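# Swap a spare robot arm out of a case

## Task

Take the spare arm out of the open case on one desk and lay it on the empty desk on the far side of the room. Then put the broken arm, the one with red tape, into the case. Both arms are heavy, unpowered and have joints that swing freely. At the end both must be at rest. No part of the spare arm may hang past a desk edge. The broken arm must sit low enough that the lid could close, though the lid is left open. The task fails if any part of either arm drops freely more than a few centimetres, or if the case is not upright on its desk at the end. Release both arms and move the robot away once done. The robot must not fall over or finish tilted.

## Robot and tools

ROBOT. A Rainbow Robotics RB-Y1 with a two-wheel drive base and rear casters. The base is 0.66 m long and 0.58 m wide, and its front edge sits 0.10 m ahead of the drive axle. It cannot move sideways. It has a head, a left arm and a right arm, each ending in a parallel gripper. The torso has a lower leg that folds at ankle, knee and hip, so a bent leg can reach past the front of the base. Each arm is rated for 3 kg. Heavy loads held far forward can tip the robot, and nothing stops a tipping motion.

FRAMES. The base frame has its origin on the floor between the drive wheels, with x forward, y left and z up. The chest, left_hand and right_hand poses are reported in this frame. A hand point lies midway between its finger pads, the fingers point along the hand's -z and close along its x. Reported hand positions can be off, especially at full reach. Odometry is the base frame at the start, computed from wheel turns only, so wheel slip looks like travel. Heading is positive to the left, from -3.142 to 3.142.

execute_actions. Argument "actions" is a list holding one action or none. An empty list just reports state and images. An action may contain:
- "base": exactly one of {"translate_m": d}, a straight drive of d metres from where the base is now (forward positive, -3 to 3), or {"rotate_rad": d}, a turn in place of d radians from the current heading (left/counter-clockwise positive, -3.2 to 3.2). Both are offsets. A base move needing more than 8.667 s at its top speed is refused.
- "joints": a map from joint name to an absolute target, in radians, or metres for grippers. Joints left out may keep driving to earlier targets. Ranges and signs: torso_squat_rad 0 to 1.2 (higher lowers the level chest); torso_shift_rad -0.3 to 0.6 (positive pushes hips forward); torso_pitch_rad -0.2 to 1.4 (positive leans forward); torso_yaw_rad -1.5 to 1.5 (positive turns left). Torso joints also obey squat + shift <= 1.52, squat - shift + pitch <= 1.57, shift + 0.5 pitch - 0.4 squat <= 0.7, shift + 0.3 pitch - 0.5 squat <= 0.39; breaking one leaves them short, marked off_target. Left arm: left_shoulder_pitch_rad -2.356 to 2.356 (negative raises forward), left_shoulder_roll_rad 0 to 3.141 (positive raises outward), left_shoulder_yaw_rad -2.094 to 2.094, left_elbow_rad -2.617 to 0.01 (negative bends), left_forearm_roll_rad -3.141 to 3.141, left_wrist_pitch_rad -1.57 to 1.919 (negative tips hand forward), left_hand_roll_rad -2.705 to 2.705, left_gripper_m 0 to 0.1 (pad gap). The right arm uses the same names with right_ and the same ranges, except right_shoulder_roll_rad runs -3.141 to 0 (negative raises outward); its yaw and roll signs match the left's. head_pan_rad -0.523 to 0.523 (positive left), head_tilt_rad -0.35 to 1.57 (positive down). Joints count as done within ±0.02, grippers ±0.004.
- "speeds": caps for this action only: translate_m 0.05 to 0.4 m/s, rotate_rad 0.1 to 1.509 rad/s.
- "min_time_s": 0.1 to 8, the shortest duration for each arm and head motion.
Top joint speeds: arms 1 rad/s (wrist-side joints 1.5), head 1.5, squat and pitch 0.3, shift 0.15, yaw 0.6, grippers 0.1 m/s. "cameras" picks head_camera, left_wrist_camera, right_wrist_camera or all; omitted or null gives all, [] gives none. Unknown keys or out-of-range values refuse the whole call.

wait: "seconds" 0 to 10; nothing new is commanded, and the result matches an empty action. zoom_image: "camera" and "region" [x0, y0, x1, y1] in pixels of that camera's latest image, origin top-left, at most 504 by 504. head_camera is 896x504, wrist cameras 644x364. finished_scene: "scene" is the current scene's number; it is final.

RESULTS. base_status and joint_status report how each motion ended: done, off_target (resting short, may still push), contact_stop (arm or torso met firm resistance, or cannot lift the load), time_out, stopped_with_arm, limit_stop_at_own_body (a guard halted it before touching the robot itself), or limit_stop_at_<name>. A contact_stop, time_out or stopped_with_arm halts the whole group (torso joints, or all joints of one arm) and clears their targets. "joint command not followed" with a cause line means an arm target was rejected to prevent self or arm-to-arm collision; the gripper part still runs, and rejected targets may be retried later. on_its_own describes what this call did not command; "held at" is a held target, not a position. Base "done" only means the wheels turned. The base does not stop on hitting furniture, and a bent leg pressing furniture can push the robot backward unnoticed. A "pictures" line lists the images in order. Motor temperatures appear per arm in joint_positions order.

RECOVERY. After any stop, first back off the stopped arm in its own action, then the torso. If both hands hold one object and the torso stops immediately with nothing in the way, resend every arm joint at its current reading, then the torso command.

AVOID. Arms hitting or pressing each other, including grippers and fingers. Torque on a joint reaching its limit (shoulder joints 63.7 N m, elbows 32.7, forearm, wrist and hand joints 22.7, held weight included) freezes the robot for 10 s. Motors warn from 65 °C and brake at 80 °C; holding loads heats them, even while idle. To grip, command an opening at least 0.005 m narrower than the object; off_target is then expected. Lower loads gently, never let them drop, avoid slams and hard shoves, and keep the case upright. Loose objects may occasionally get bumped. The robot holds its last command between replies.

Each tool is called after "Request:" by a JSON object that holds its "name" and its "arguments".

## Session

I'll start by looking at the current state.

Request:
{"name": "execute_actions", "arguments": {"actions": []}}

Scene clock: 0.00 s.
Motor temperatures (°C, as the motors report them): left_arm=[29 26 29 28 27 29 30] | right_arm=[26 32 32 26 36 34 32]
base_odometry: x=+0.000 y=+0.000 heading=+0.000 (m, m, rad; odometry frame)
base_status: not commanded
joint_positions: torso_squat_rad=+0.350 torso_shift_rad=+0.000 torso_pitch_rad=-0.001 torso_yaw_rad=+0.000 left_shoulder_pitch_rad=-0.029 left_shoulder_roll_rad=+0.011 left_shoulder_yaw_rad=-0.048 left_elbow_rad=-0.123 left_forearm_roll_rad=-0.034 left_wrist_pitch_rad=-0.005 left_hand_roll_rad=+0.037 left_gripper_m=+0.100 right_shoulder_pitch_rad=+0.045 right_shoulder_roll_rad=-0.031 right_shoulder_yaw_rad=+0.061 right_elbow_rad=-0.167 right_forearm_roll_rad=-0.057 right_wrist_pitch_rad=+0.040 right_hand_roll_rad=+0.056 right_gripper_m=+0.100 head_pan_rad=+0.000 head_tilt_rad=+0.400
joint_status: not commanded
chest: x=-0.2279 y=-0.0003 z=+1.2474 quat_wxyz=(+1.000, +0.000, +0.000, +0.000) (m; base frame)
left_hand: x=-0.1461 y=+0.2245 z=+0.5668 quat_wxyz=(+0.997, +0.004, -0.077, -0.027) (m; base frame)
right_hand: x=-0.1884 y=-0.2403 z=+0.5631 quat_wxyz=(+0.999, -0.012, -0.042, +0.024) (m; base frame)
pictures: head_camera, left_wrist_camera, right_wrist_camera
Images, in order (width x height): head_camera 896x504, left_wrist_camera 644x364, right_wrist_camera 644x364.

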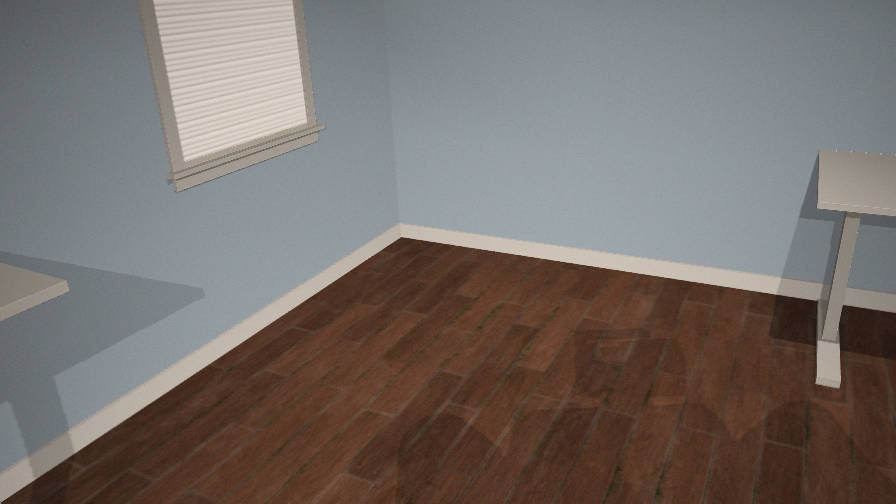

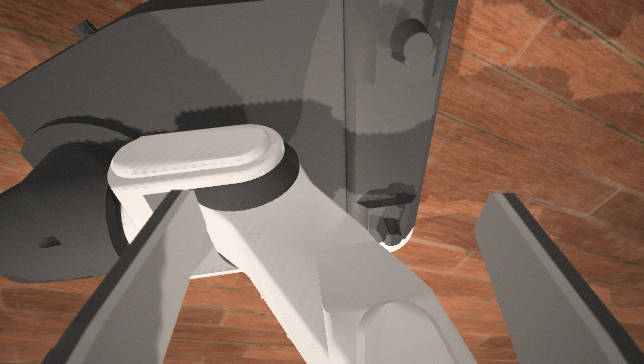

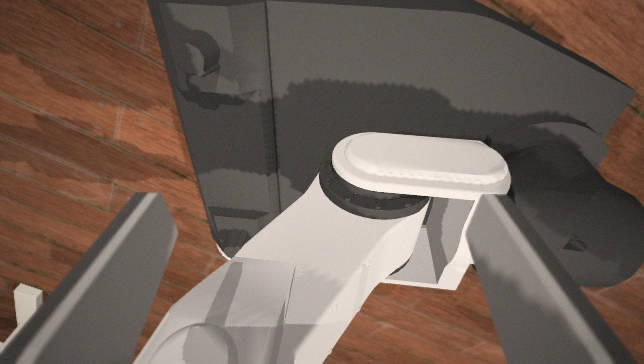

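Request:
{"name": "execute_actions", "arguments": {"actions": [{"joints": {"head_pan_rad": -0.52}}], "cameras": ["head_camera"]}}

Request:
{"name": "execute_actions", "arguments": {"actions": [{"joints": {"head_pan_rad": 0.52}}], "cameras": ["head_camera"]}}

Scene clock: 3.43 s.
Motor temperatures (°C, as the motors report them): left_arm=[29 26 29 28 27 29 30] | right_arm=[26 32 32 26 36 34 32]
base_odometry: x=+0.000 y=+0.000 heading=+0.000 (m, m, rad; odometry frame)
base_status: not commanded
joint_positions: torso_squat_rad=+0.350 torso_shift_rad=+0.000 torso_pitch_rad=-0.001 torso_yaw_rad=+0.000 left_shoulder_pitch_rad=-0.029 left_shoulder_roll_rad=+0.011 left_shoulder_yaw_rad=-0.048 left_elbow_rad=-0.123 left_forearm_roll_rad=-0.034 left_wrist_pitch_rad=-0.005 left_hand_roll_rad=+0.037 left_gripper_m=+0.100 right_shoulder_pitch_rad=+0.045 right_shoulder_roll_rad=-0.031 right_shoulder_yaw_rad=+0.061 right_elbow_rad=-0.167 right_forearm_roll_rad=-0.057 right_wrist_pitch_rad=+0.040 right_hand_roll_rad=+0.056 right_gripper_m=+0.100 head_pan_rad=-0.520 head_tilt_rad=+0.400
joint_status: all done
chest: x=-0.2279 y=-0.0003 z=+1.2474 quat_wxyz=(+1.000, +0.000, +0.000, +0.000) (m; base frame)
left_hand: x=-0.1461 y=+0.2245 z=+0.5668 quat_wxyz=(+0.997, +0.004, -0.077, -0.027) (m; base frame)
right_hand: x=-0.1884 y=-0.2403 z=+0.5631 quat_wxyz=(+0.999, -0.012, -0.042, +0.024) (m; base frame)
pictures: head_camera
camera_calibration (this result's frames):
head_camera: T_world_to_cam=[[-0.496921, -0.866897, -0.0394812, -0.0483354], [-0.311871, 0.220856, -0.924099, 1.33675], [0.809819, -0.446891, -0.380108, 0.657371], [0, 0, 0, 1]] pos_world=[-0.139478, -0.0433576, 1.48325]
Images, in order (width x height): head_camera 896x504.

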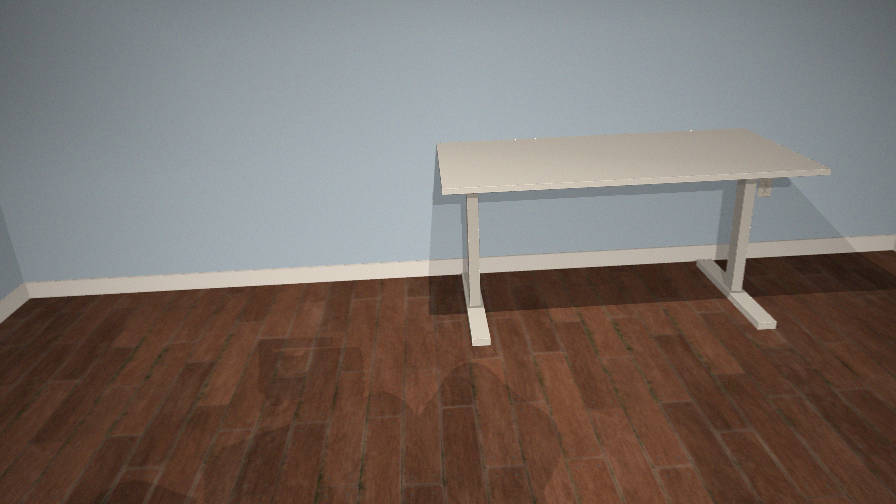

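Scene clock: 4.80 s.
Motor temperatures (°C, as the motors report them): left_arm=[29 26 29 28 27 29 30] | right_arm=[26 32 32 26 36 34 32]
base_odometry: x=+0.000 y=+0.000 heading=+0.000 (m, m, rad; odometry frame)
base_status: not commanded
joint_positions: torso_squat_rad=+0.350 torso_shift_rad=+0.000 torso_pitch_rad=-0.001 torso_yaw_rad=+0.000 left_shoulder_pitch_rad=-0.029 left_shoulder_roll_rad=+0.011 left_shoulder_yaw_rad=-0.048 left_elbow_rad=-0.123 left_forearm_roll_rad=-0.034 left_wrist_pitch_rad=-0.005 left_hand_roll_rad=+0.037 left_gripper_m=+0.100 right_shoulder_pitch_rad=+0.045 right_shoulder_roll_rad=-0.031 right_shoulder_yaw_rad=+0.061 right_elbow_rad=-0.167 right_forearm_roll_rad=-0.057 right_wrist_pitch_rad=+0.040 right_hand_roll_rad=+0.056 right_gripper_m=+0.100 head_pan_rad=+0.520 head_tilt_rad=+0.400
joint_status: all done
chest: x=-0.2279 y=-0.0003 z=+1.2474 quat_wxyz=(+1.000, +0.000, +0.000, +0.000) (m; base frame)
left_hand: x=-0.1461 y=+0.2245 z=+0.5668 quat_wxyz=(+0.997, +0.004, -0.077, -0.027) (m; base frame)
right_hand: x=-0.1884 y=-0.2403 z=+0.5631 quat_wxyz=(+0.999, -0.012, -0.042, +0.024) (m; base frame)
pictures: head_camera
camera_calibration (this result's frames):
head_camera: T_world_to_cam=[[0.49602, -0.867442, -0.0388393, 0.155355], [-0.348293, -0.157789, -0.92401, 1.32901], [0.795397, 0.471855, -0.380391, 0.655057], [0, 0, 0, 1]] pos_world=[-0.135204, 0.0353723, 1.48323]
Images, in order (width x height): head_camera 896x504.

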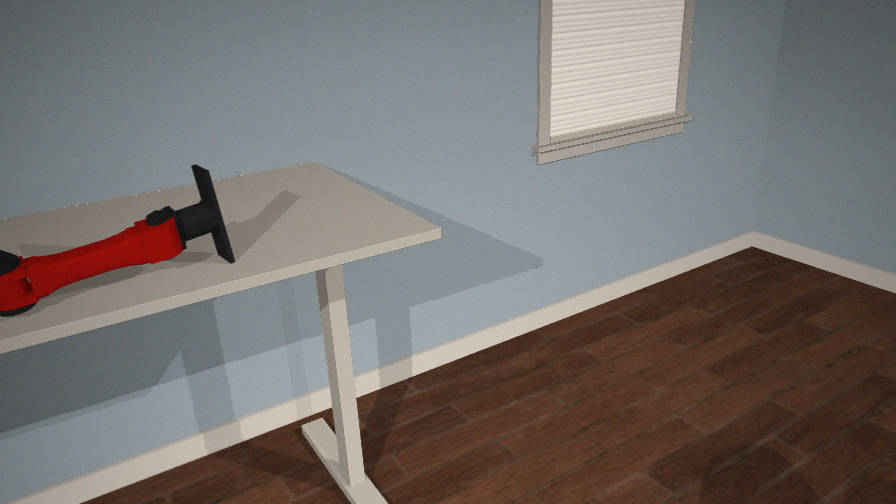

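Request:
{"name": "execute_actions", "arguments": {"actions": [{"joints": {"torso_yaw_rad": 0.7, "head_pan_rad": 0.52}}], "cameras": ["head_camera"]}}

Request:
{"name": "execute_actions", "arguments": {"actions": [{"joints": {"torso_yaw_rad": 1.5, "head_pan_rad": 0.52}}], "cameras": ["head_camera"]}}

Scene clock: 20.80 s.
Motor temperatures (°C, as the motors report them): left_arm=[29 26 29 28 27 29 30] | right_arm=[26 32 32 26 36 34 32]
base_odometry: x=+0.000 y=+0.000 heading=+0.000 (m, m, rad; odometry frame)
base_status: not commanded
joint_positions: torso_squat_rad=+0.350 torso_shift_rad=+0.000 torso_pitch_rad=-0.001 torso_yaw_rad=+0.700 left_shoulder_pitch_rad=-0.029 left_shoulder_roll_rad=+0.011 left_shoulder_yaw_rad=-0.048 left_elbow_rad=-0.123 left_forearm_roll_rad=-0.034 left_wrist_pitch_rad=-0.005 left_hand_roll_rad=+0.037 left_gripper_m=+0.100 right_shoulder_pitch_rad=+0.045 right_shoulder_roll_rad=-0.031 right_shoulder_yaw_rad=+0.061 right_elbow_rad=-0.167 right_forearm_roll_rad=-0.057 right_wrist_pitch_rad=+0.040 right_hand_roll_rad=+0.056 right_gripper_m=+0.100 head_pan_rad=+0.520 head_tilt_rad=+0.400
joint_status: all done
chest: x=-0.2279 y=-0.0003 z=+1.2474 quat_wxyz=(+0.939, +0.000, +0.000, +0.343) (m; base frame)
left_hand: x=-0.3103 y=+0.2240 z=+0.5667 quat_wxyz=(+0.946, +0.030, -0.071, +0.316) (m; base frame)
right_hand: x=-0.0431 y=-0.1587 z=+0.5632 quat_wxyz=(+0.930, +0.002, -0.043, +0.365) (m; base frame)
pictures: head_camera
camera_calibration (this result's frames):
head_camera: T_world_to_cam=[[0.938227, -0.343848, -0.0387091, 0.256163], [-0.164745, -0.345524, -0.923836, 1.37057], [0.304284, 0.873145, -0.380827, 0.543787], [0, 0, 0, 1]] pos_world=[-0.18001, 0.0868412, 1.48319]
Images, in order (width x height): head_camera 896x504.

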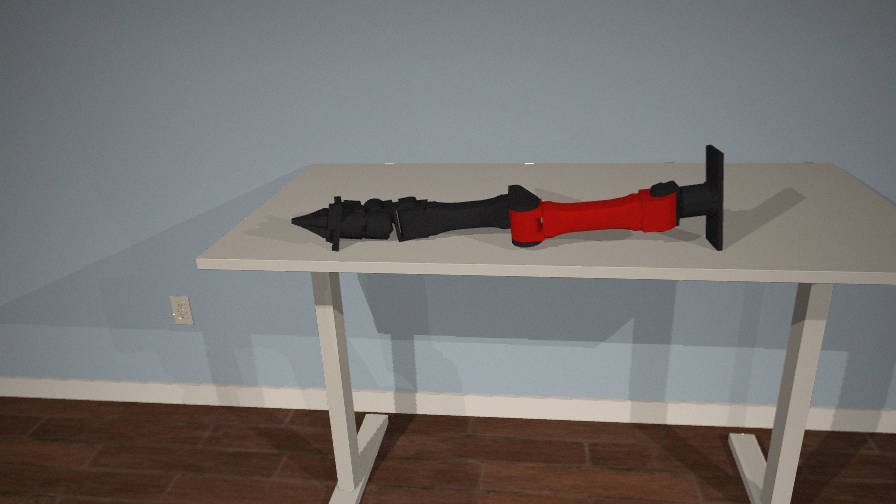

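Scene clock: 21.80 s.
Motor temperatures (°C, as the motors report them): left_arm=[29 26 29 28 27 29 30] | right_arm=[26 32 32 26 36 34 32]
base_odometry: x=+0.000 y=+0.000 heading=+0.000 (m, m, rad; odometry frame)
base_status: not commanded
joint_positions: torso_squat_rad=+0.350 torso_shift_rad=+0.000 torso_pitch_rad=-0.001 torso_yaw_rad=+0.937 left_shoulder_pitch_rad=-0.028 left_shoulder_roll_rad=+0.011 left_shoulder_yaw_rad=-0.048 left_elbow_rad=-0.123 left_forearm_roll_rad=-0.034 left_wrist_pitch_rad=-0.005 left_hand_roll_rad=+0.037 left_gripper_m=+0.100 right_shoulder_pitch_rad=+0.045 right_shoulder_roll_rad=-0.031 right_shoulder_yaw_rad=+0.061 right_elbow_rad=-0.167 right_forearm_roll_rad=-0.057 right_wrist_pitch_rad=+0.040 right_hand_roll_rad=+0.056 right_gripper_m=+0.100 head_pan_rad=+0.520 head_tilt_rad=+0.400
joint_status: torso_yaw_rad limit_stop_at_own_body (moved +0.237 of +0.800); the others done
on_its_own: torso_yaw_rad is held at +0.937, not at your +1.500, since a limit_stop_at_own_body
chest: x=-0.2279 y=-0.0003 z=+1.2474 quat_wxyz=(+0.892, +0.000, +0.000, +0.452) (m; base frame)
left_hand: x=-0.3608 y=+0.1981 z=+0.5666 quat_wxyz=(+0.902, +0.038, -0.067, +0.426) (m; base frame)
right_hand: x=-0.0110 y=-0.1107 z=+0.5632 quat_wxyz=(+0.880, +0.008, -0.043, +0.472) (m; base frame)
pictures: head_camera
camera_calibration (this result's frames):
head_camera: T_world_to_cam=[[0.992756, -0.113735, -0.0387399, 0.268707], [-0.0789765, -0.374707, -0.923773, 1.39003], [0.0905495, 0.920141, -0.380975, 0.495269], [0, 0, 0, 1]] pos_world=[-0.201827, 0.0957001, 1.48317]
Images, in order (width x height): head_camera 896x504.

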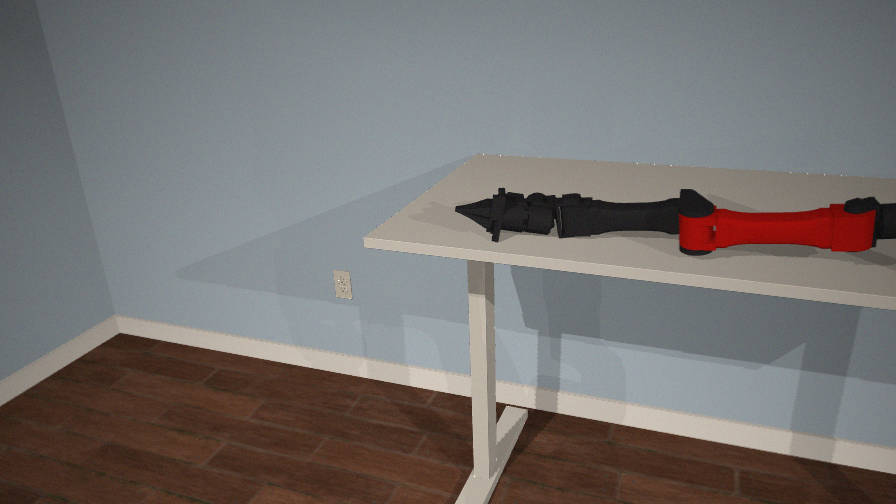

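Request:
{"name": "execute_actions", "arguments": {"actions": [{"base": {"rotate_rad": 1.2}, "joints": {"torso_yaw_rad": 0.7}}], "cameras": ["head_camera"]}}

Scene clock: 28.70 s.
Motor temperatures (°C, as the motors report them): left_arm=[29 26 29 28 27 29 30] | right_arm=[26 32 32 26 36 34 32]
base_odometry: x=+0.000 y=+0.000 heading=+1.200 (m, m, rad; odometry frame)
base_status: done
joint_positions: torso_squat_rad=+0.350 torso_shift_rad=+0.000 torso_pitch_rad=-0.001 torso_yaw_rad=+0.700 left_shoulder_pitch_rad=-0.029 left_shoulder_roll_rad=+0.011 left_shoulder_yaw_rad=-0.048 left_elbow_rad=-0.123 left_forearm_roll_rad=-0.034 left_wrist_pitch_rad=-0.005 left_hand_roll_rad=+0.037 left_gripper_m=+0.100 right_shoulder_pitch_rad=+0.045 right_shoulder_roll_rad=-0.031 right_shoulder_yaw_rad=+0.061 right_elbow_rad=-0.167 right_forearm_roll_rad=-0.057 right_wrist_pitch_rad=+0.040 right_hand_roll_rad=+0.056 right_gripper_m=+0.100 head_pan_rad=+0.520 head_tilt_rad=+0.400
joint_status: all done
chest: x=-0.2280 y=-0.0004 z=+1.2474 quat_wxyz=(+0.939, +0.000, +0.000, +0.343) (m; base frame)
left_hand: x=-0.3102 y=+0.2240 z=+0.5667 quat_wxyz=(+0.946, +0.030, -0.071, +0.316) (m; base frame)
right_hand: x=-0.0432 y=-0.1588 z=+0.5632 quat_wxyz=(+0.930, +0.002, -0.043, +0.365) (m; base frame)
pictures: head_camera
camera_calibration (this result's frames):
head_camera: T_world_to_cam=[[0.938219, -0.343876, -0.0386568, 0.256142], [-0.164696, -0.345495, -0.923855, 1.37059], [0.304336, 0.873145, -0.380785, 0.543782], [0, 0, 0, 1]] pos_world=[-0.18008, 0.0868112, 1.48319]
Images, in order (width x height): head_camera 896x504.

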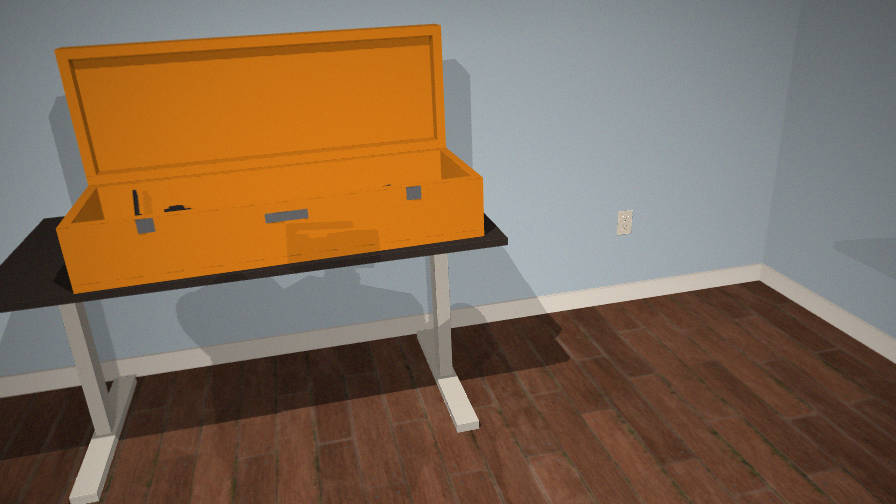

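Request:
{"name": "execute_actions", "arguments": {"actions": [{"base": {"rotate_rad": 1.63}, "joints": {"torso_yaw_rad": 0.0, "head_pan_rad": 0.0, "head_tilt_rad": 0.5}}], "cameras": ["head_camera"]}}

Request:
{"name": "execute_actions", "arguments": {"actions": [{"base": {"translate_m": 1.3}, "joints": {"head_tilt_rad": 0.7}}], "cameras": ["head_camera"]}}

Request:
{"name": "execute_actions", "arguments": {"actions": [{"base": {"rotate_rad": -0.175}, "joints": {"torso_squat_rad": 0.1}}], "cameras": ["head_camera"]}}

Scene clock: 61.50 s.
Motor temperatures (°C, as the motors report them): left_arm=[29 26 29 28 27 29 30] | right_arm=[26 32 32 26 36 34 32]
base_odometry: x=+0.000 y=+0.000 heading=+2.829 (m, m, rad; odometry frame)
base_status: done
joint_positions: torso_squat_rad=+0.350 torso_shift_rad=+0.000 torso_pitch_rad=-0.001 torso_yaw_rad=+0.000 left_shoulder_pitch_rad=-0.029 left_shoulder_roll_rad=+0.011 left_shoulder_yaw_rad=-0.048 left_elbow_rad=-0.123 left_forearm_roll_rad=-0.034 left_wrist_pitch_rad=-0.005 left_hand_roll_rad=+0.037 left_gripper_m=+0.100 right_shoulder_pitch_rad=+0.045 right_shoulder_roll_rad=-0.031 right_shoulder_yaw_rad=+0.061 right_elbow_rad=-0.167 right_forearm_roll_rad=-0.057 right_wrist_pitch_rad=+0.040 right_hand_roll_rad=+0.056 right_gripper_m=+0.100 head_pan_rad=+0.000 head_tilt_rad=+0.500
joint_status: all done
chest: x=-0.2280 y=-0.0003 z=+1.2474 quat_wxyz=(+1.000, +0.000, +0.000, +0.000) (m; base frame)
left_hand: x=-0.1461 y=+0.2245 z=+0.5668 quat_wxyz=(+0.997, +0.004, -0.077, -0.027) (m; base frame)
right_hand: x=-0.1886 y=-0.2403 z=+0.5631 quat_wxyz=(+0.999, -0.012, -0.042, +0.024) (m; base frame)
pictures: head_camera
camera_calibration (this result's frames):
head_camera: T_world_to_cam=[[-0.00438684, -0.999234, -0.0388852, 0.0522503], [-0.470594, 0.0363735, -0.8816, 1.24244], [0.882339, 0.0144317, -0.470393, 0.803185], [0, 0, 0, 1]] pos_world=[-0.123767, -0.00457298, 1.47518]
Images, in order (width x height): head_camera 896x504.

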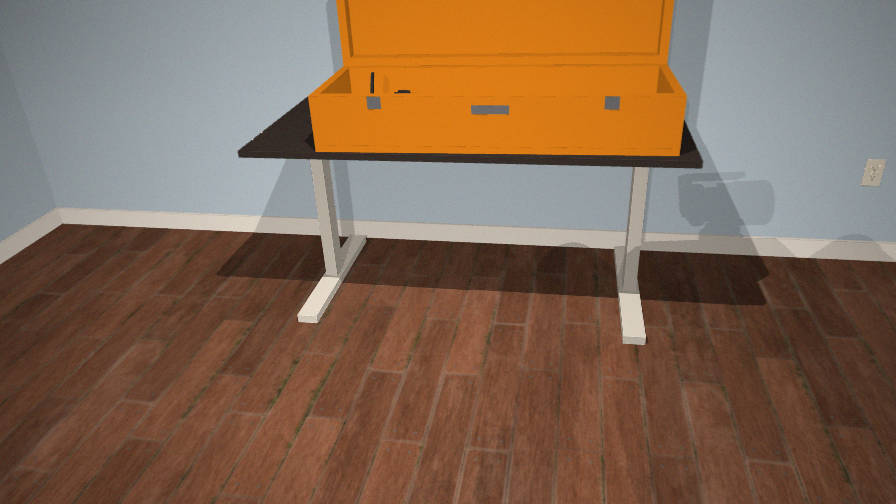

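Scene clock: 66.10 s.
Motor temperatures (°C, as the motors report them): left_arm=[29 26 29 28 27 29 30] | right_arm=[26 32 32 26 36 34 32]
base_odometry: x=-1.237 y=+0.399 heading=+2.829 (m, m, rad; odometry frame)
base_status: done
joint_positions: torso_squat_rad=+0.350 torso_shift_rad=+0.000 torso_pitch_rad=-0.001 torso_yaw_rad=+0.000 left_shoulder_pitch_rad=-0.029 left_shoulder_roll_rad=+0.011 left_shoulder_yaw_rad=-0.048 left_elbow_rad=-0.123 left_forearm_roll_rad=-0.034 left_wrist_pitch_rad=-0.005 left_hand_roll_rad=+0.037 left_gripper_m=+0.100 right_shoulder_pitch_rad=+0.045 right_shoulder_roll_rad=-0.031 right_shoulder_yaw_rad=+0.061 right_elbow_rad=-0.167 right_forearm_roll_rad=-0.057 right_wrist_pitch_rad=+0.040 right_hand_roll_rad=+0.056 right_gripper_m=+0.100 head_pan_rad=+0.000 head_tilt_rad=+0.700
joint_status: all done
chest: x=-0.2279 y=-0.0003 z=+1.2474 quat_wxyz=(+1.000, +0.000, +0.000, +0.000) (m; base frame)
left_hand: x=-0.1460 y=+0.2245 z=+0.5668 quat_wxyz=(+0.997, +0.004, -0.077, -0.027) (m; base frame)
right_hand: x=-0.1884 y=-0.2403 z=+0.5631 quat_wxyz=(+0.999, -0.012, -0.042, +0.024) (m; base frame)
pictures: head_camera
camera_calibration (this result's frames):
head_camera: T_world_to_cam=[[-0.0120889, -0.999233, -0.0372332, 0.0482731], [-0.636478, 0.036408, -0.770435, 1.04742], [0.7712, 0.0143844, -0.63643, 1.02052], [0, 0, 0, 1]] pos_world=[-0.119779, -0.00457791, 1.45825]
Images, in order (width x height): head_camera 896x504.

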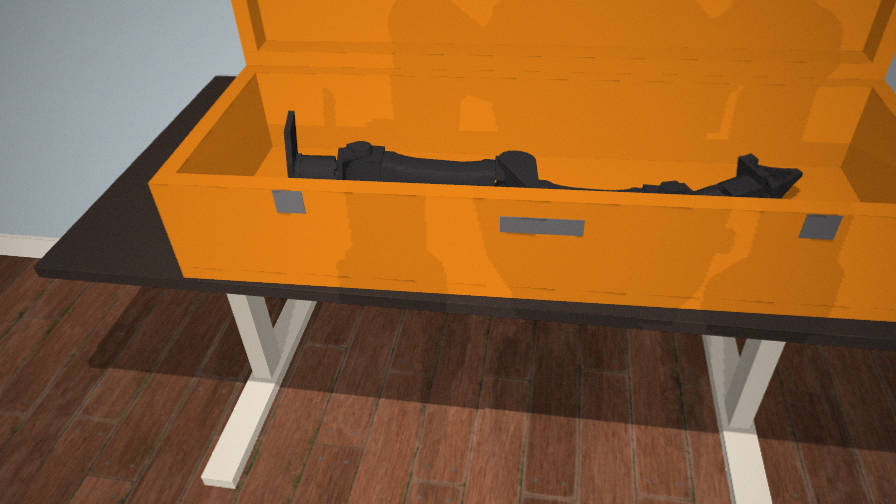

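Scene clock: 67.97 s.
Motor temperatures (°C, as the motors report them): left_arm=[29 26 29 28 27 29 30] | right_arm=[26 32 32 26 36 34 32]
base_odometry: x=-1.237 y=+0.399 heading=+2.655 (m, m, rad; odometry frame)
base_status: done
joint_positions: torso_squat_rad=+0.100 torso_shift_rad=+0.000 torso_pitch_rad=-0.001 torso_yaw_rad=+0.000 left_shoulder_pitch_rad=-0.029 left_shoulder_roll_rad=+0.011 left_shoulder_yaw_rad=-0.048 left_elbow_rad=-0.123 left_forearm_roll_rad=-0.034 left_wrist_pitch_rad=-0.005 left_hand_roll_rad=+0.037 left_gripper_m=+0.100 right_shoulder_pitch_rad=+0.045 right_shoulder_roll_rad=-0.031 right_shoulder_yaw_rad=+0.061 right_elbow_rad=-0.167 right_forearm_roll_rad=-0.057 right_wrist_pitch_rad=+0.040 right_hand_roll_rad=+0.056 right_gripper_m=+0.100 head_pan_rad=+0.000 head_tilt_rad=+0.700
joint_status: all done
chest: x=-0.2279 y=-0.0003 z=+1.2864 quat_wxyz=(+1.000, +0.000, +0.000, +0.000) (m; base frame)
left_hand: x=-0.1461 y=+0.2245 z=+0.6058 quat_wxyz=(+0.997, +0.004, -0.077, -0.027) (m; base frame)
right_hand: x=-0.1884 y=-0.2403 z=+0.6021 quat_wxyz=(+0.999, -0.012, -0.042, +0.024) (m; base frame)
pictures: head_camera
camera_calibration (this result's frames):
head_camera: T_world_to_cam=[[-0.0120881, -0.999235, -0.037187, 0.0496711], [-0.636511, 0.0363713, -0.77041, 1.07745], [0.771173, 0.0143571, -0.636464, 1.04536], [0, 0, 0, 1]] pos_world=[-0.119741, -0.00456352, 1.49726]
Images, in order (width x height): head_camera 896x504.

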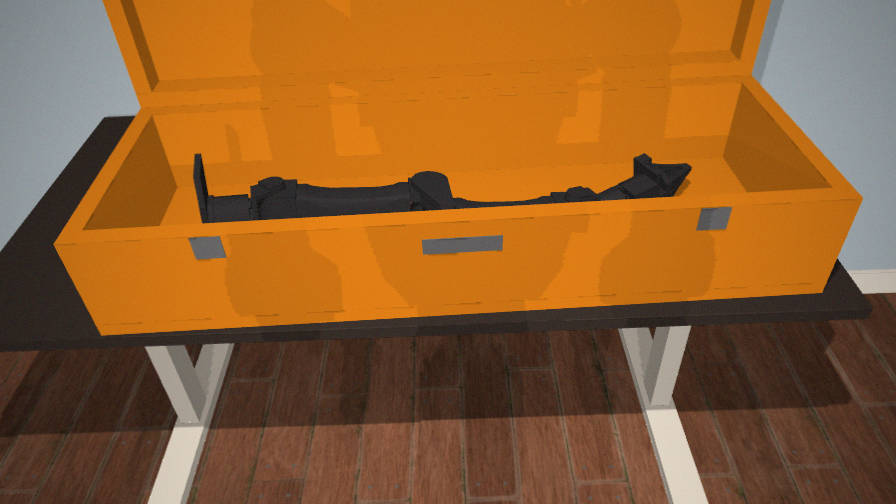

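Request:
{"name": "execute_actions", "arguments": {"actions": [{"base": {"rotate_rad": 0.035}, "joints": {"torso_pitch_rad": 0.4, "left_shoulder_pitch_rad": -1.119, "left_shoulder_roll_rad": 1.1, "left_shoulder_yaw_rad": -0.684, "left_elbow_rad": -1.867, "left_forearm_roll_rad": 1.264, "left_wrist_pitch_rad": 1.675, "left_hand_roll_rad": 0.936, "right_shoulder_pitch_rad": -1.119, "right_shoulder_roll_rad": -1.1, "right_shoulder_yaw_rad": 0.684, "right_elbow_rad": -1.867, "right_forearm_roll_rad": -1.264, "right_wrist_pitch_rad": 1.675, "right_hand_roll_rad": -0.936, "head_tilt_rad": 0.5}}], "cameras": ["head_camera"]}}

Scene clock: 172.30 s.
Motor temperatures (°C, as the motors report them): left_arm=[29 26 29 28 27 29 30] | right_arm=[26 32 32 26 36 34 32]
base_odometry: x=-1.237 y=+0.399 heading=+2.689 (m, m, rad; odometry frame)
base_status: done
joint_positions: torso_squat_rad=+0.100 torso_shift_rad=+0.000 torso_pitch_rad=+0.400 torso_yaw_rad=+0.000 left_shoulder_pitch_rad=-1.119 left_shoulder_roll_rad=+1.100 left_shoulder_yaw_rad=-0.684 left_elbow_rad=-1.867 left_forearm_roll_rad=+1.264 left_wrist_pitch_rad=+1.675 left_hand_roll_rad=+0.936 left_gripper_m=+0.100 right_shoulder_pitch_rad=-1.119 right_shoulder_roll_rad=-1.100 right_shoulder_yaw_rad=+0.683 right_elbow_rad=-1.867 right_forearm_roll_rad=-1.264 right_wrist_pitch_rad=+1.675 right_hand_roll_rad=-0.936 right_gripper_m=+0.100 head_pan_rad=+0.000 head_tilt_rad=+0.500
joint_status: all done
chest: x=-0.1073 y=-0.0004 z=+1.2620 quat_wxyz=(+0.980, +0.000, +0.199, +0.000) (m; base frame)
left_hand: x=+0.2839 y=+0.2196 z=+1.0353 quat_wxyz=(+1.000, +0.000, +0.000, +0.000) (m; base frame)
right_hand: x=+0.2843 y=-0.2202 z=+1.0357 quat_wxyz=(+1.000, +0.000, -0.001, +0.000) (m; base frame)
pictures: head_camera
camera_calibration (this result's frames):
head_camera: T_world_to_cam=[[-0.0189426, -0.999238, -0.0341342, 0.0457794], [-0.777131, 0.0361949, -0.628297, 0.959538], [0.629054, 0.0146252, -0.777224, 1.06363], [0, 0, 0, 1]] pos_world=[0.0774721, -0.00454167, 1.43112]
Images, in order (width x height): head_camera 896x504.

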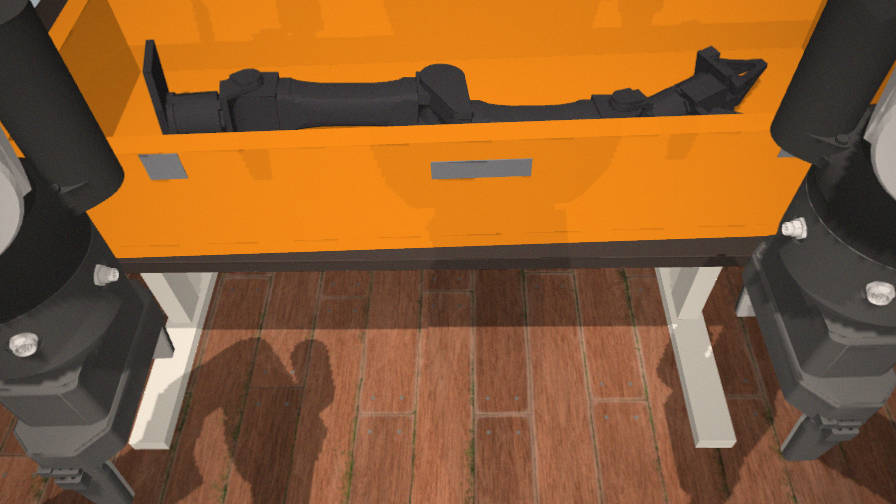

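Request:
{"name": "execute_actions", "arguments": {"actions": [{"base": {"translate_m": 0.5}, "joints": {"head_tilt_rad": 0.85}}]}}

Scene clock: 177.30 s.
Motor temperatures (°C, as the motors report them): left_arm=[29 26 29 28 27 29 30] | right_arm=[26 32 32 26 36 34 32]
base_odometry: x=-1.687 y=+0.618 heading=+2.689 (m, m, rad; odometry frame)
base_status: done
joint_positions: torso_squat_rad=+0.100 torso_shift_rad=+0.000 torso_pitch_rad=+0.400 torso_yaw_rad=+0.000 left_shoulder_pitch_rad=-1.119 left_shoulder_roll_rad=+1.100 left_shoulder_yaw_rad=-0.684 left_elbow_rad=-1.867 left_forearm_roll_rad=+1.264 left_wrist_pitch_rad=+1.675 left_hand_roll_rad=+0.936 left_gripper_m=+0.100 right_shoulder_pitch_rad=-1.119 right_shoulder_roll_rad=-1.100 right_shoulder_yaw_rad=+0.684 right_elbow_rad=-1.867 right_forearm_roll_rad=-1.264 right_wrist_pitch_rad=+1.675 right_hand_roll_rad=-0.936 right_gripper_m=+0.100 head_pan_rad=+0.000 head_tilt_rad=+0.850
joint_status: all done
chest: x=-0.1072 y=-0.0003 z=+1.2620 quat_wxyz=(+0.980, +0.000, +0.199, +0.000) (m; base frame)
left_hand: x=+0.2840 y=+0.2196 z=+1.0352 quat_wxyz=(+1.000, +0.000, +0.000, +0.000) (m; base frame)
right_hand: x=+0.2844 y=-0.2202 z=+1.0356 quat_wxyz=(+1.000, +0.000, -0.001, +0.000) (m; base frame)
pictures: head_camera, left_wrist_camera, right_wrist_camera
camera_calibration (this result's frames):
head_camera: T_world_to_cam=[[-0.0295613, -0.99924, -0.0254179, 0.0331623], [-0.94551, 0.0362026, -0.323574, 0.519992], [0.324248, 0.0144677, -0.945862, 1.30321], [0, 0, 0, 1]] pos_world=[0.0700754, -0.0045423, 1.40175]
left_wrist_camera: T_world_to_cam=[[0.999404, -0.0173704, -0.0298275, -0.240494], [0.00621244, -0.759512, 0.650464, -0.478127], [-0.0339532, -0.650261, -0.758951, 1.0245], [0, 0, 0, 1]] pos_world=[0.278106, 0.298869, 1.08137]
right_wrist_camera: T_world_to_cam=[[-0.999905, -0.00923496, -0.010274, 0.290332], [-0.0136698, 0.768784, 0.639362, -0.458388], [0.001994, 0.639442, -0.768837, 1.02261], [0, 0, 0, 1]] pos_world=[0.281999, -0.298817, 1.08228]
Images, in order (width x height): head_camera 896x504, left_wrist_camera 644x364, right_wrist_camera 644x364.

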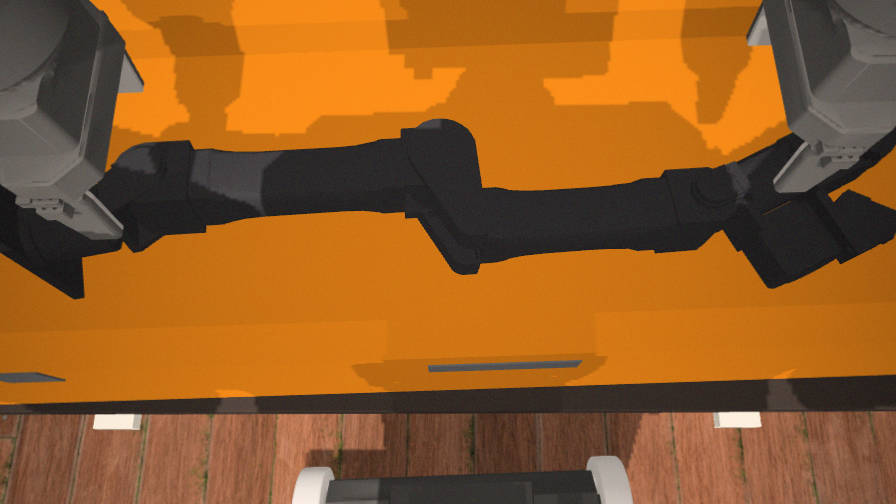

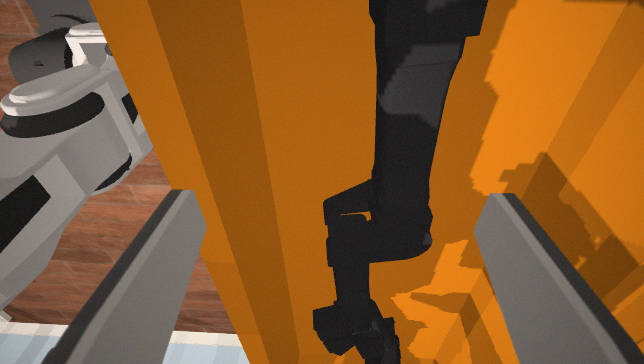

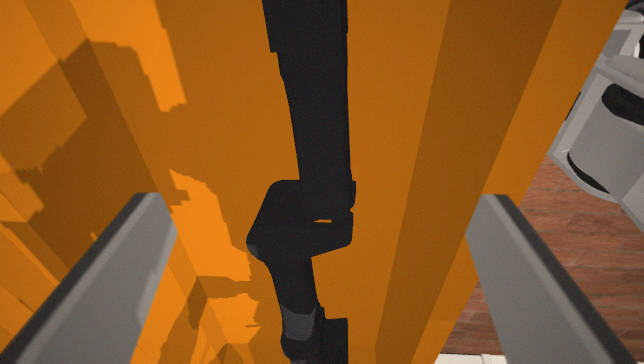

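Request:
{"name": "zoom_image", "arguments": {"camera": "head_camera", "region": [600, 80, 896, 320]}}

Region (600, 80, 896, 320) of head_camera's 896x504 image, scaled by 1.703, with more detail than that image has; it fills the top 409 rows of this view, and the rest is white.

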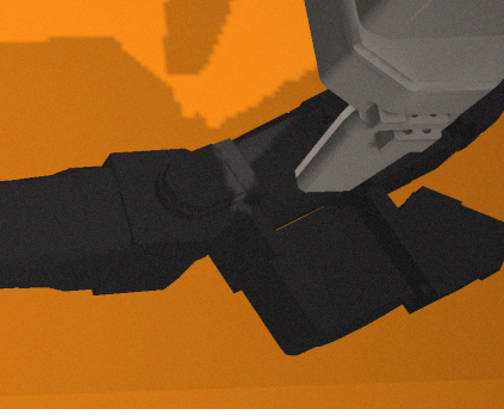

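Request:
{"name": "execute_actions", "arguments": {"actions": [{"joints": {"right_hand_roll_rad": 2.206, "left_hand_roll_rad": -2.206, "head_pan_rad": -0.45}}]}}

Scene clock: 211.03 s.
Motor temperatures (°C, as the motors report them): left_arm=[30 27 29 28 27 29 30] | right_arm=[27 32 33 26 36 34 32]
base_odometry: x=-1.687 y=+0.618 heading=+2.689 (m, m, rad; odometry frame)
base_status: not commanded
joint_positions: torso_squat_rad=+0.100 torso_shift_rad=+0.000 torso_pitch_rad=+0.400 torso_yaw_rad=+0.000 left_shoulder_pitch_rad=-1.119 left_shoulder_roll_rad=+1.100 left_shoulder_yaw_rad=-0.684 left_elbow_rad=-1.867 left_forearm_roll_rad=+1.264 left_wrist_pitch_rad=+1.675 left_hand_roll_rad=-2.206 left_gripper_m=+0.100 right_shoulder_pitch_rad=-1.119 right_shoulder_roll_rad=-1.100 right_shoulder_yaw_rad=+0.684 right_elbow_rad=-1.867 right_forearm_roll_rad=-1.264 right_wrist_pitch_rad=+1.675 right_hand_roll_rad=+2.206 right_gripper_m=+0.100 head_pan_rad=-0.450 head_tilt_rad=+0.850
joint_status: all done
chest: x=-0.1072 y=-0.0003 z=+1.2620 quat_wxyz=(+0.980, +0.000, +0.199, +0.000) (m; base frame)
left_hand: x=+0.2840 y=+0.2196 z=+1.0352 quat_wxyz=(+0.000, +0.000, +0.000, -1.000) (m; base frame)
right_hand: x=+0.2843 y=-0.2202 z=+1.0356 quat_wxyz=(+0.000, -0.001, +0.000, +1.000) (m; base frame)
pictures: head_camera, left_wrist_camera, right_wrist_camera
camera_calibration (this result's frames):
head_camera: T_world_to_cam=[[-0.428278, -0.89224, 0.143129, -0.212739], [-0.862664, 0.356534, -0.358739, 0.571375], [0.26905, -0.277112, -0.922399, 1.2689], [0, 0, 0, 1]] pos_world=[0.0603944, -0.0418993, 1.40586]
left_wrist_camera: T_world_to_cam=[[-0.999382, 0.0176534, -0.0304113, 0.320027], [-0.00633633, 0.760283, 0.649561, -0.807349], [0.0345882, 0.649352, -0.759701, 0.720442], [0, 0, 0, 1]] pos_world=[0.289795, 0.140344, 1.08148]
right_wrist_camera: T_world_to_cam=[[0.999921, 0.00952787, -0.00825372, -0.276281], [0.0126032, -0.768804, 0.63936, -0.804466], [-0.000253757, -0.639413, -0.768863, 0.741652], [0, 0, 0, 1]] pos_world=[0.286586, -0.141623, 1.08229]
Images, in order (width x height): head_camera 896x504, left_wrist_camera 644x364, right_wrist_camera 644x364.

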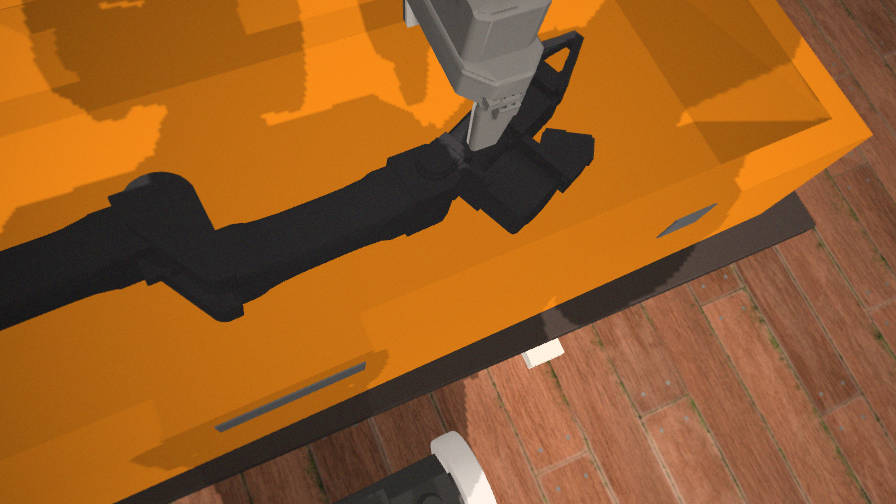

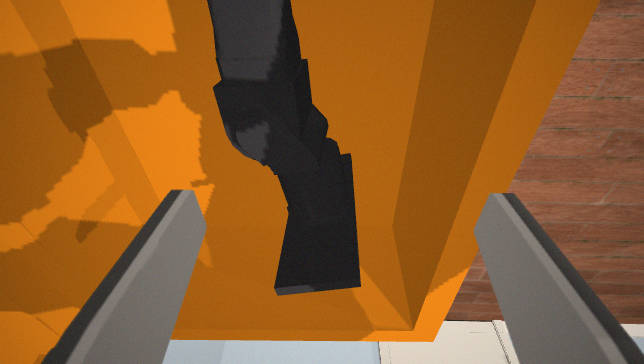

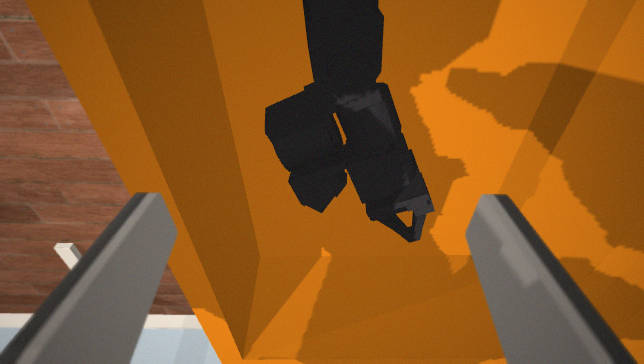

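Request:
{"name": "zoom_image", "arguments": {"camera": "right_wrist_camera", "region": [230, 0, 490, 260]}}

Region (230, 0, 490, 260) of right_wrist_camera's 644x364 image, scaled by 1.938, with more detail than that image has.

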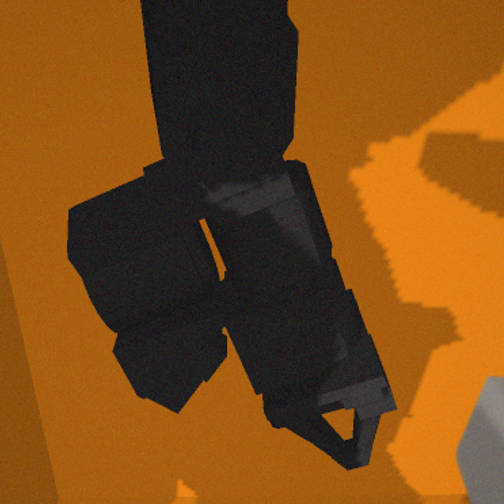

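Request:
{"name": "execute_actions", "arguments": {"actions": [{"base": {"translate_m": 0.056}, "joints": {"torso_squat_rad": 0.55, "left_shoulder_pitch_rad": -1.327, "left_shoulder_roll_rad": 0.973, "left_shoulder_yaw_rad": -0.844, "left_elbow_rad": -1.846, "left_forearm_roll_rad": 1.298, "left_wrist_pitch_rad": 1.697, "left_hand_roll_rad": -1.99, "right_shoulder_pitch_rad": -0.86, "right_shoulder_roll_rad": -1.229, "right_shoulder_yaw_rad": 0.383, "right_elbow_rad": -1.686, "right_forearm_roll_rad": -1.268, "right_wrist_pitch_rad": 1.656, "right_hand_roll_rad": -0.13, "head_pan_rad": -0.3, "head_tilt_rad": 0.8}}]}}

Scene clock: 331.60 s.
Motor temperatures (°C, as the motors report them): left_arm=[31 27 29 28 27 29 30] | right_arm=[27 33 33 26 36 34 32]
base_odometry: x=-1.738 y=+0.643 heading=+2.689 (m, m, rad; odometry frame)
base_status: done
joint_positions: torso_squat_rad=+0.550 torso_shift_rad=+0.000 torso_pitch_rad=+0.400 torso_yaw_rad=+0.000 left_shoulder_pitch_rad=-1.327 left_shoulder_roll_rad=+0.973 left_shoulder_yaw_rad=-0.844 left_elbow_rad=-1.846 left_forearm_roll_rad=+1.298 left_wrist_pitch_rad=+1.697 left_hand_roll_rad=-1.990 left_gripper_m=+0.100 right_shoulder_pitch_rad=-0.860 right_shoulder_roll_rad=-1.229 right_shoulder_yaw_rad=+0.383 right_elbow_rad=-1.686 right_forearm_roll_rad=-1.268 right_wrist_pitch_rad=+1.656 right_hand_roll_rad=-0.130 right_gripper_m=+0.100 head_pan_rad=-0.300 head_tilt_rad=+0.800
joint_status: all done
chest: x=-0.1073 y=-0.0003 z=+1.1623 quat_wxyz=(+0.980, +0.000, +0.199, +0.000) (m; base frame)
left_hand: x=+0.2836 y=+0.1496 z=+0.9501 quat_wxyz=(+0.015, +0.000, +0.000, -1.000) (m; base frame)
right_hand: x=+0.2980 y=-0.3449 z=+0.9355 quat_wxyz=(+0.981, +0.000, +0.000, +0.195) (m; base frame)
pictures: head_camera, left_wrist_camera, right_wrist_camera
camera_calibration (this result's frames):
head_camera: T_world_to_cam=[[-0.299636, -0.95, 0.0878539, -0.123293], [-0.889002, 0.244598, -0.387102, 0.573191], [0.346258, -0.194092, -0.917842, 1.1716], [0, 0, 0, 1]] pos_world=[0.0669502, -0.0299325, 1.30806]
left_wrist_camera: T_world_to_cam=[[-0.999485, -0.012973, -0.0293529, 0.321887], [-0.0289347, 0.759906, 0.649389, -0.692296], [0.0138809, 0.649904, -0.75989, 0.707233], [0, 0, 0, 1]] pos_world=[0.291873, 0.0706228, 0.996437]
right_wrist_camera: T_world_to_cam=[[-0.920302, -0.391103, -0.00905559, 0.145228], [-0.306136, 0.705568, 0.639105, -0.232757], [-0.243567, 0.590942, -0.769066, 1.08206], [0, 0, 0, 1]] pos_world=[0.325952, -0.418409, 0.982246]
Images, in order (width x height): head_camera 896x504, left_wrist_camera 644x364, right_wrist_camera 644x364.

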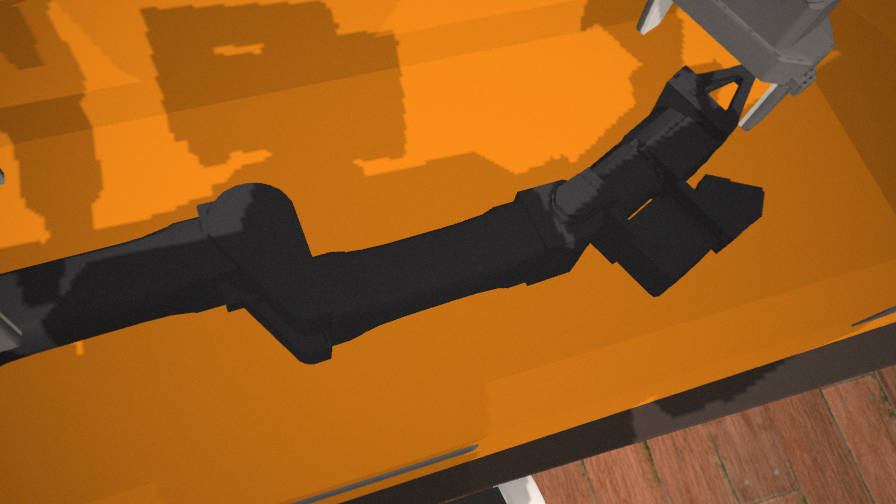

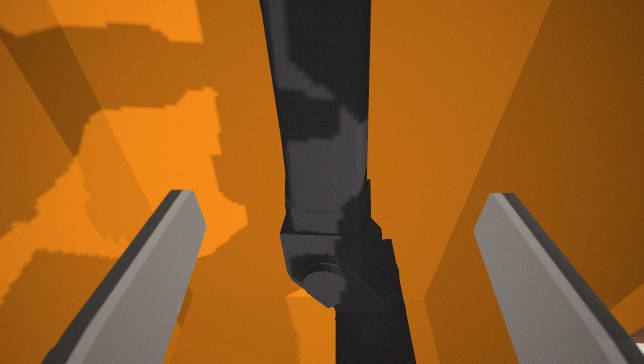

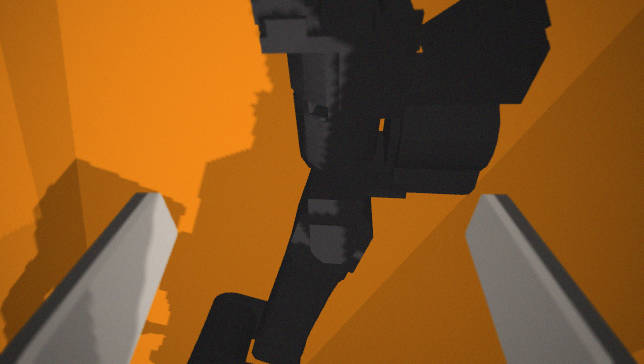

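Request:
{"name": "zoom_image", "arguments": {"camera": "head_camera", "region": [520, 0, 840, 310]}}

Region (520, 0, 840, 310) of head_camera's 896x504 image, scaled by 1.575, with more detail than that image has; it fills the top 488 rows of this view, and the rest is white.

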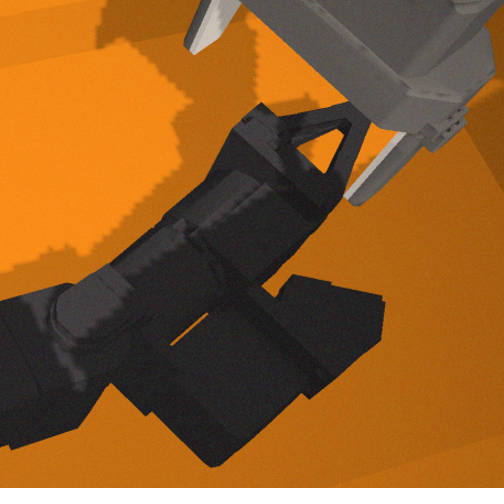

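Request:
{"name": "execute_actions", "arguments": {"actions": [{"base": {"translate_m": 0.011}, "joints": {"torso_squat_rad": 0.65, "right_shoulder_pitch_rad": -0.761, "right_shoulder_roll_rad": -1.256, "right_shoulder_yaw_rad": 0.28, "right_elbow_rad": -1.666, "right_forearm_roll_rad": -1.268, "right_wrist_pitch_rad": 1.654, "right_hand_roll_rad": -0.041, "right_gripper_m": 0.078, "head_pan_rad": -0.5, "head_tilt_rad": 0.7}}]}}

Scene clock: 377.47 s.
Motor temperatures (°C, as the motors report them): left_arm=[31 27 29 28 27 29 30] | right_arm=[27 33 33 26 36 34 32]
base_odometry: x=-1.747 y=+0.647 heading=+2.688 (m, m, rad; odometry frame)
base_status: done
joint_positions: torso_squat_rad=+0.650 torso_shift_rad=+0.000 torso_pitch_rad=+0.400 torso_yaw_rad=+0.000 left_shoulder_pitch_rad=-1.327 left_shoulder_roll_rad=+0.973 left_shoulder_yaw_rad=-0.844 left_elbow_rad=-1.846 left_forearm_roll_rad=+1.298 left_wrist_pitch_rad=+1.697 left_hand_roll_rad=-1.990 left_gripper_m=+0.100 right_shoulder_pitch_rad=-0.761 right_shoulder_roll_rad=-1.256 right_shoulder_yaw_rad=+0.280 right_elbow_rad=-1.666 right_forearm_roll_rad=-1.268 right_wrist_pitch_rad=+1.654 right_hand_roll_rad=-0.041 right_gripper_m=+0.078 head_pan_rad=-0.500 head_tilt_rad=+0.700
joint_status: all done
chest: x=-0.1073 y=-0.0002 z=+1.1228 quat_wxyz=(+0.980, +0.000, +0.199, +0.000) (m; base frame)
left_hand: x=+0.2836 y=+0.1497 z=+0.9106 quat_wxyz=(+0.015, +0.000, +0.000, -1.000) (m; base frame)
right_hand: x=+0.2900 y=-0.3763 z=+0.8961 quat_wxyz=(+0.981, +0.000, +0.000, +0.194) (m; base frame)
pictures: head_camera, left_wrist_camera, right_wrist_camera
camera_calibration (this result's frames):
head_camera: T_world_to_cam=[[-0.465304, -0.871228, 0.156374, -0.210256], [-0.798651, 0.33706, -0.498545, 0.703426], [0.381639, -0.356864, -0.852643, 1.05099], [0, 0, 0, 1]] pos_world=[0.0628626, -0.0452193, 1.27968]
left_wrist_camera: T_world_to_cam=[[-0.999486, -0.0129731, -0.0293037, 0.320668], [-0.0289033, 0.759877, 0.649424, -0.666703], [0.0138422, 0.649938, -0.759861, 0.677147], [0, 0, 0, 1]] pos_world=[0.29186, 0.070669, 0.956908]
right_wrist_camera: T_world_to_cam=[[-0.921258, -0.388847, -0.00899464, 0.126291], [-0.304483, 0.706606, 0.638747, -0.187614], [-0.242019, 0.59119, -0.769364, 1.06826], [0, 0, 0, 1]] pos_world=[0.317761, -0.449866, 0.942854]
Images, in order (width x height): head_camera 896x504, left_wrist_camera 644x364, right_wrist_camera 644x364.

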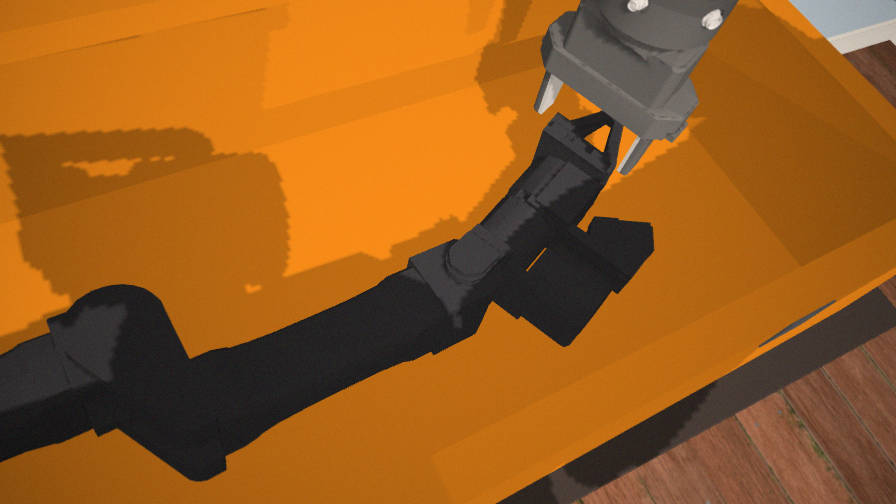

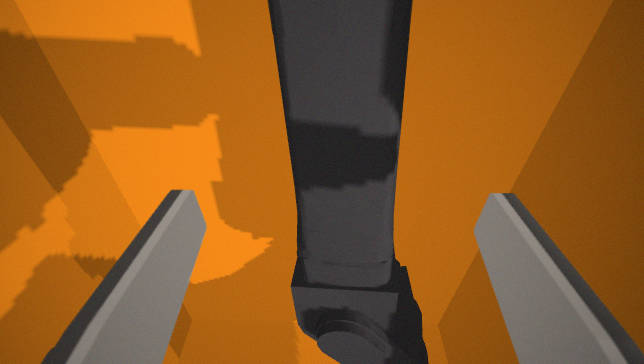

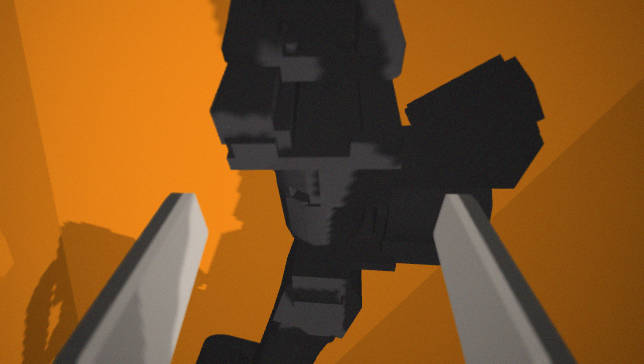

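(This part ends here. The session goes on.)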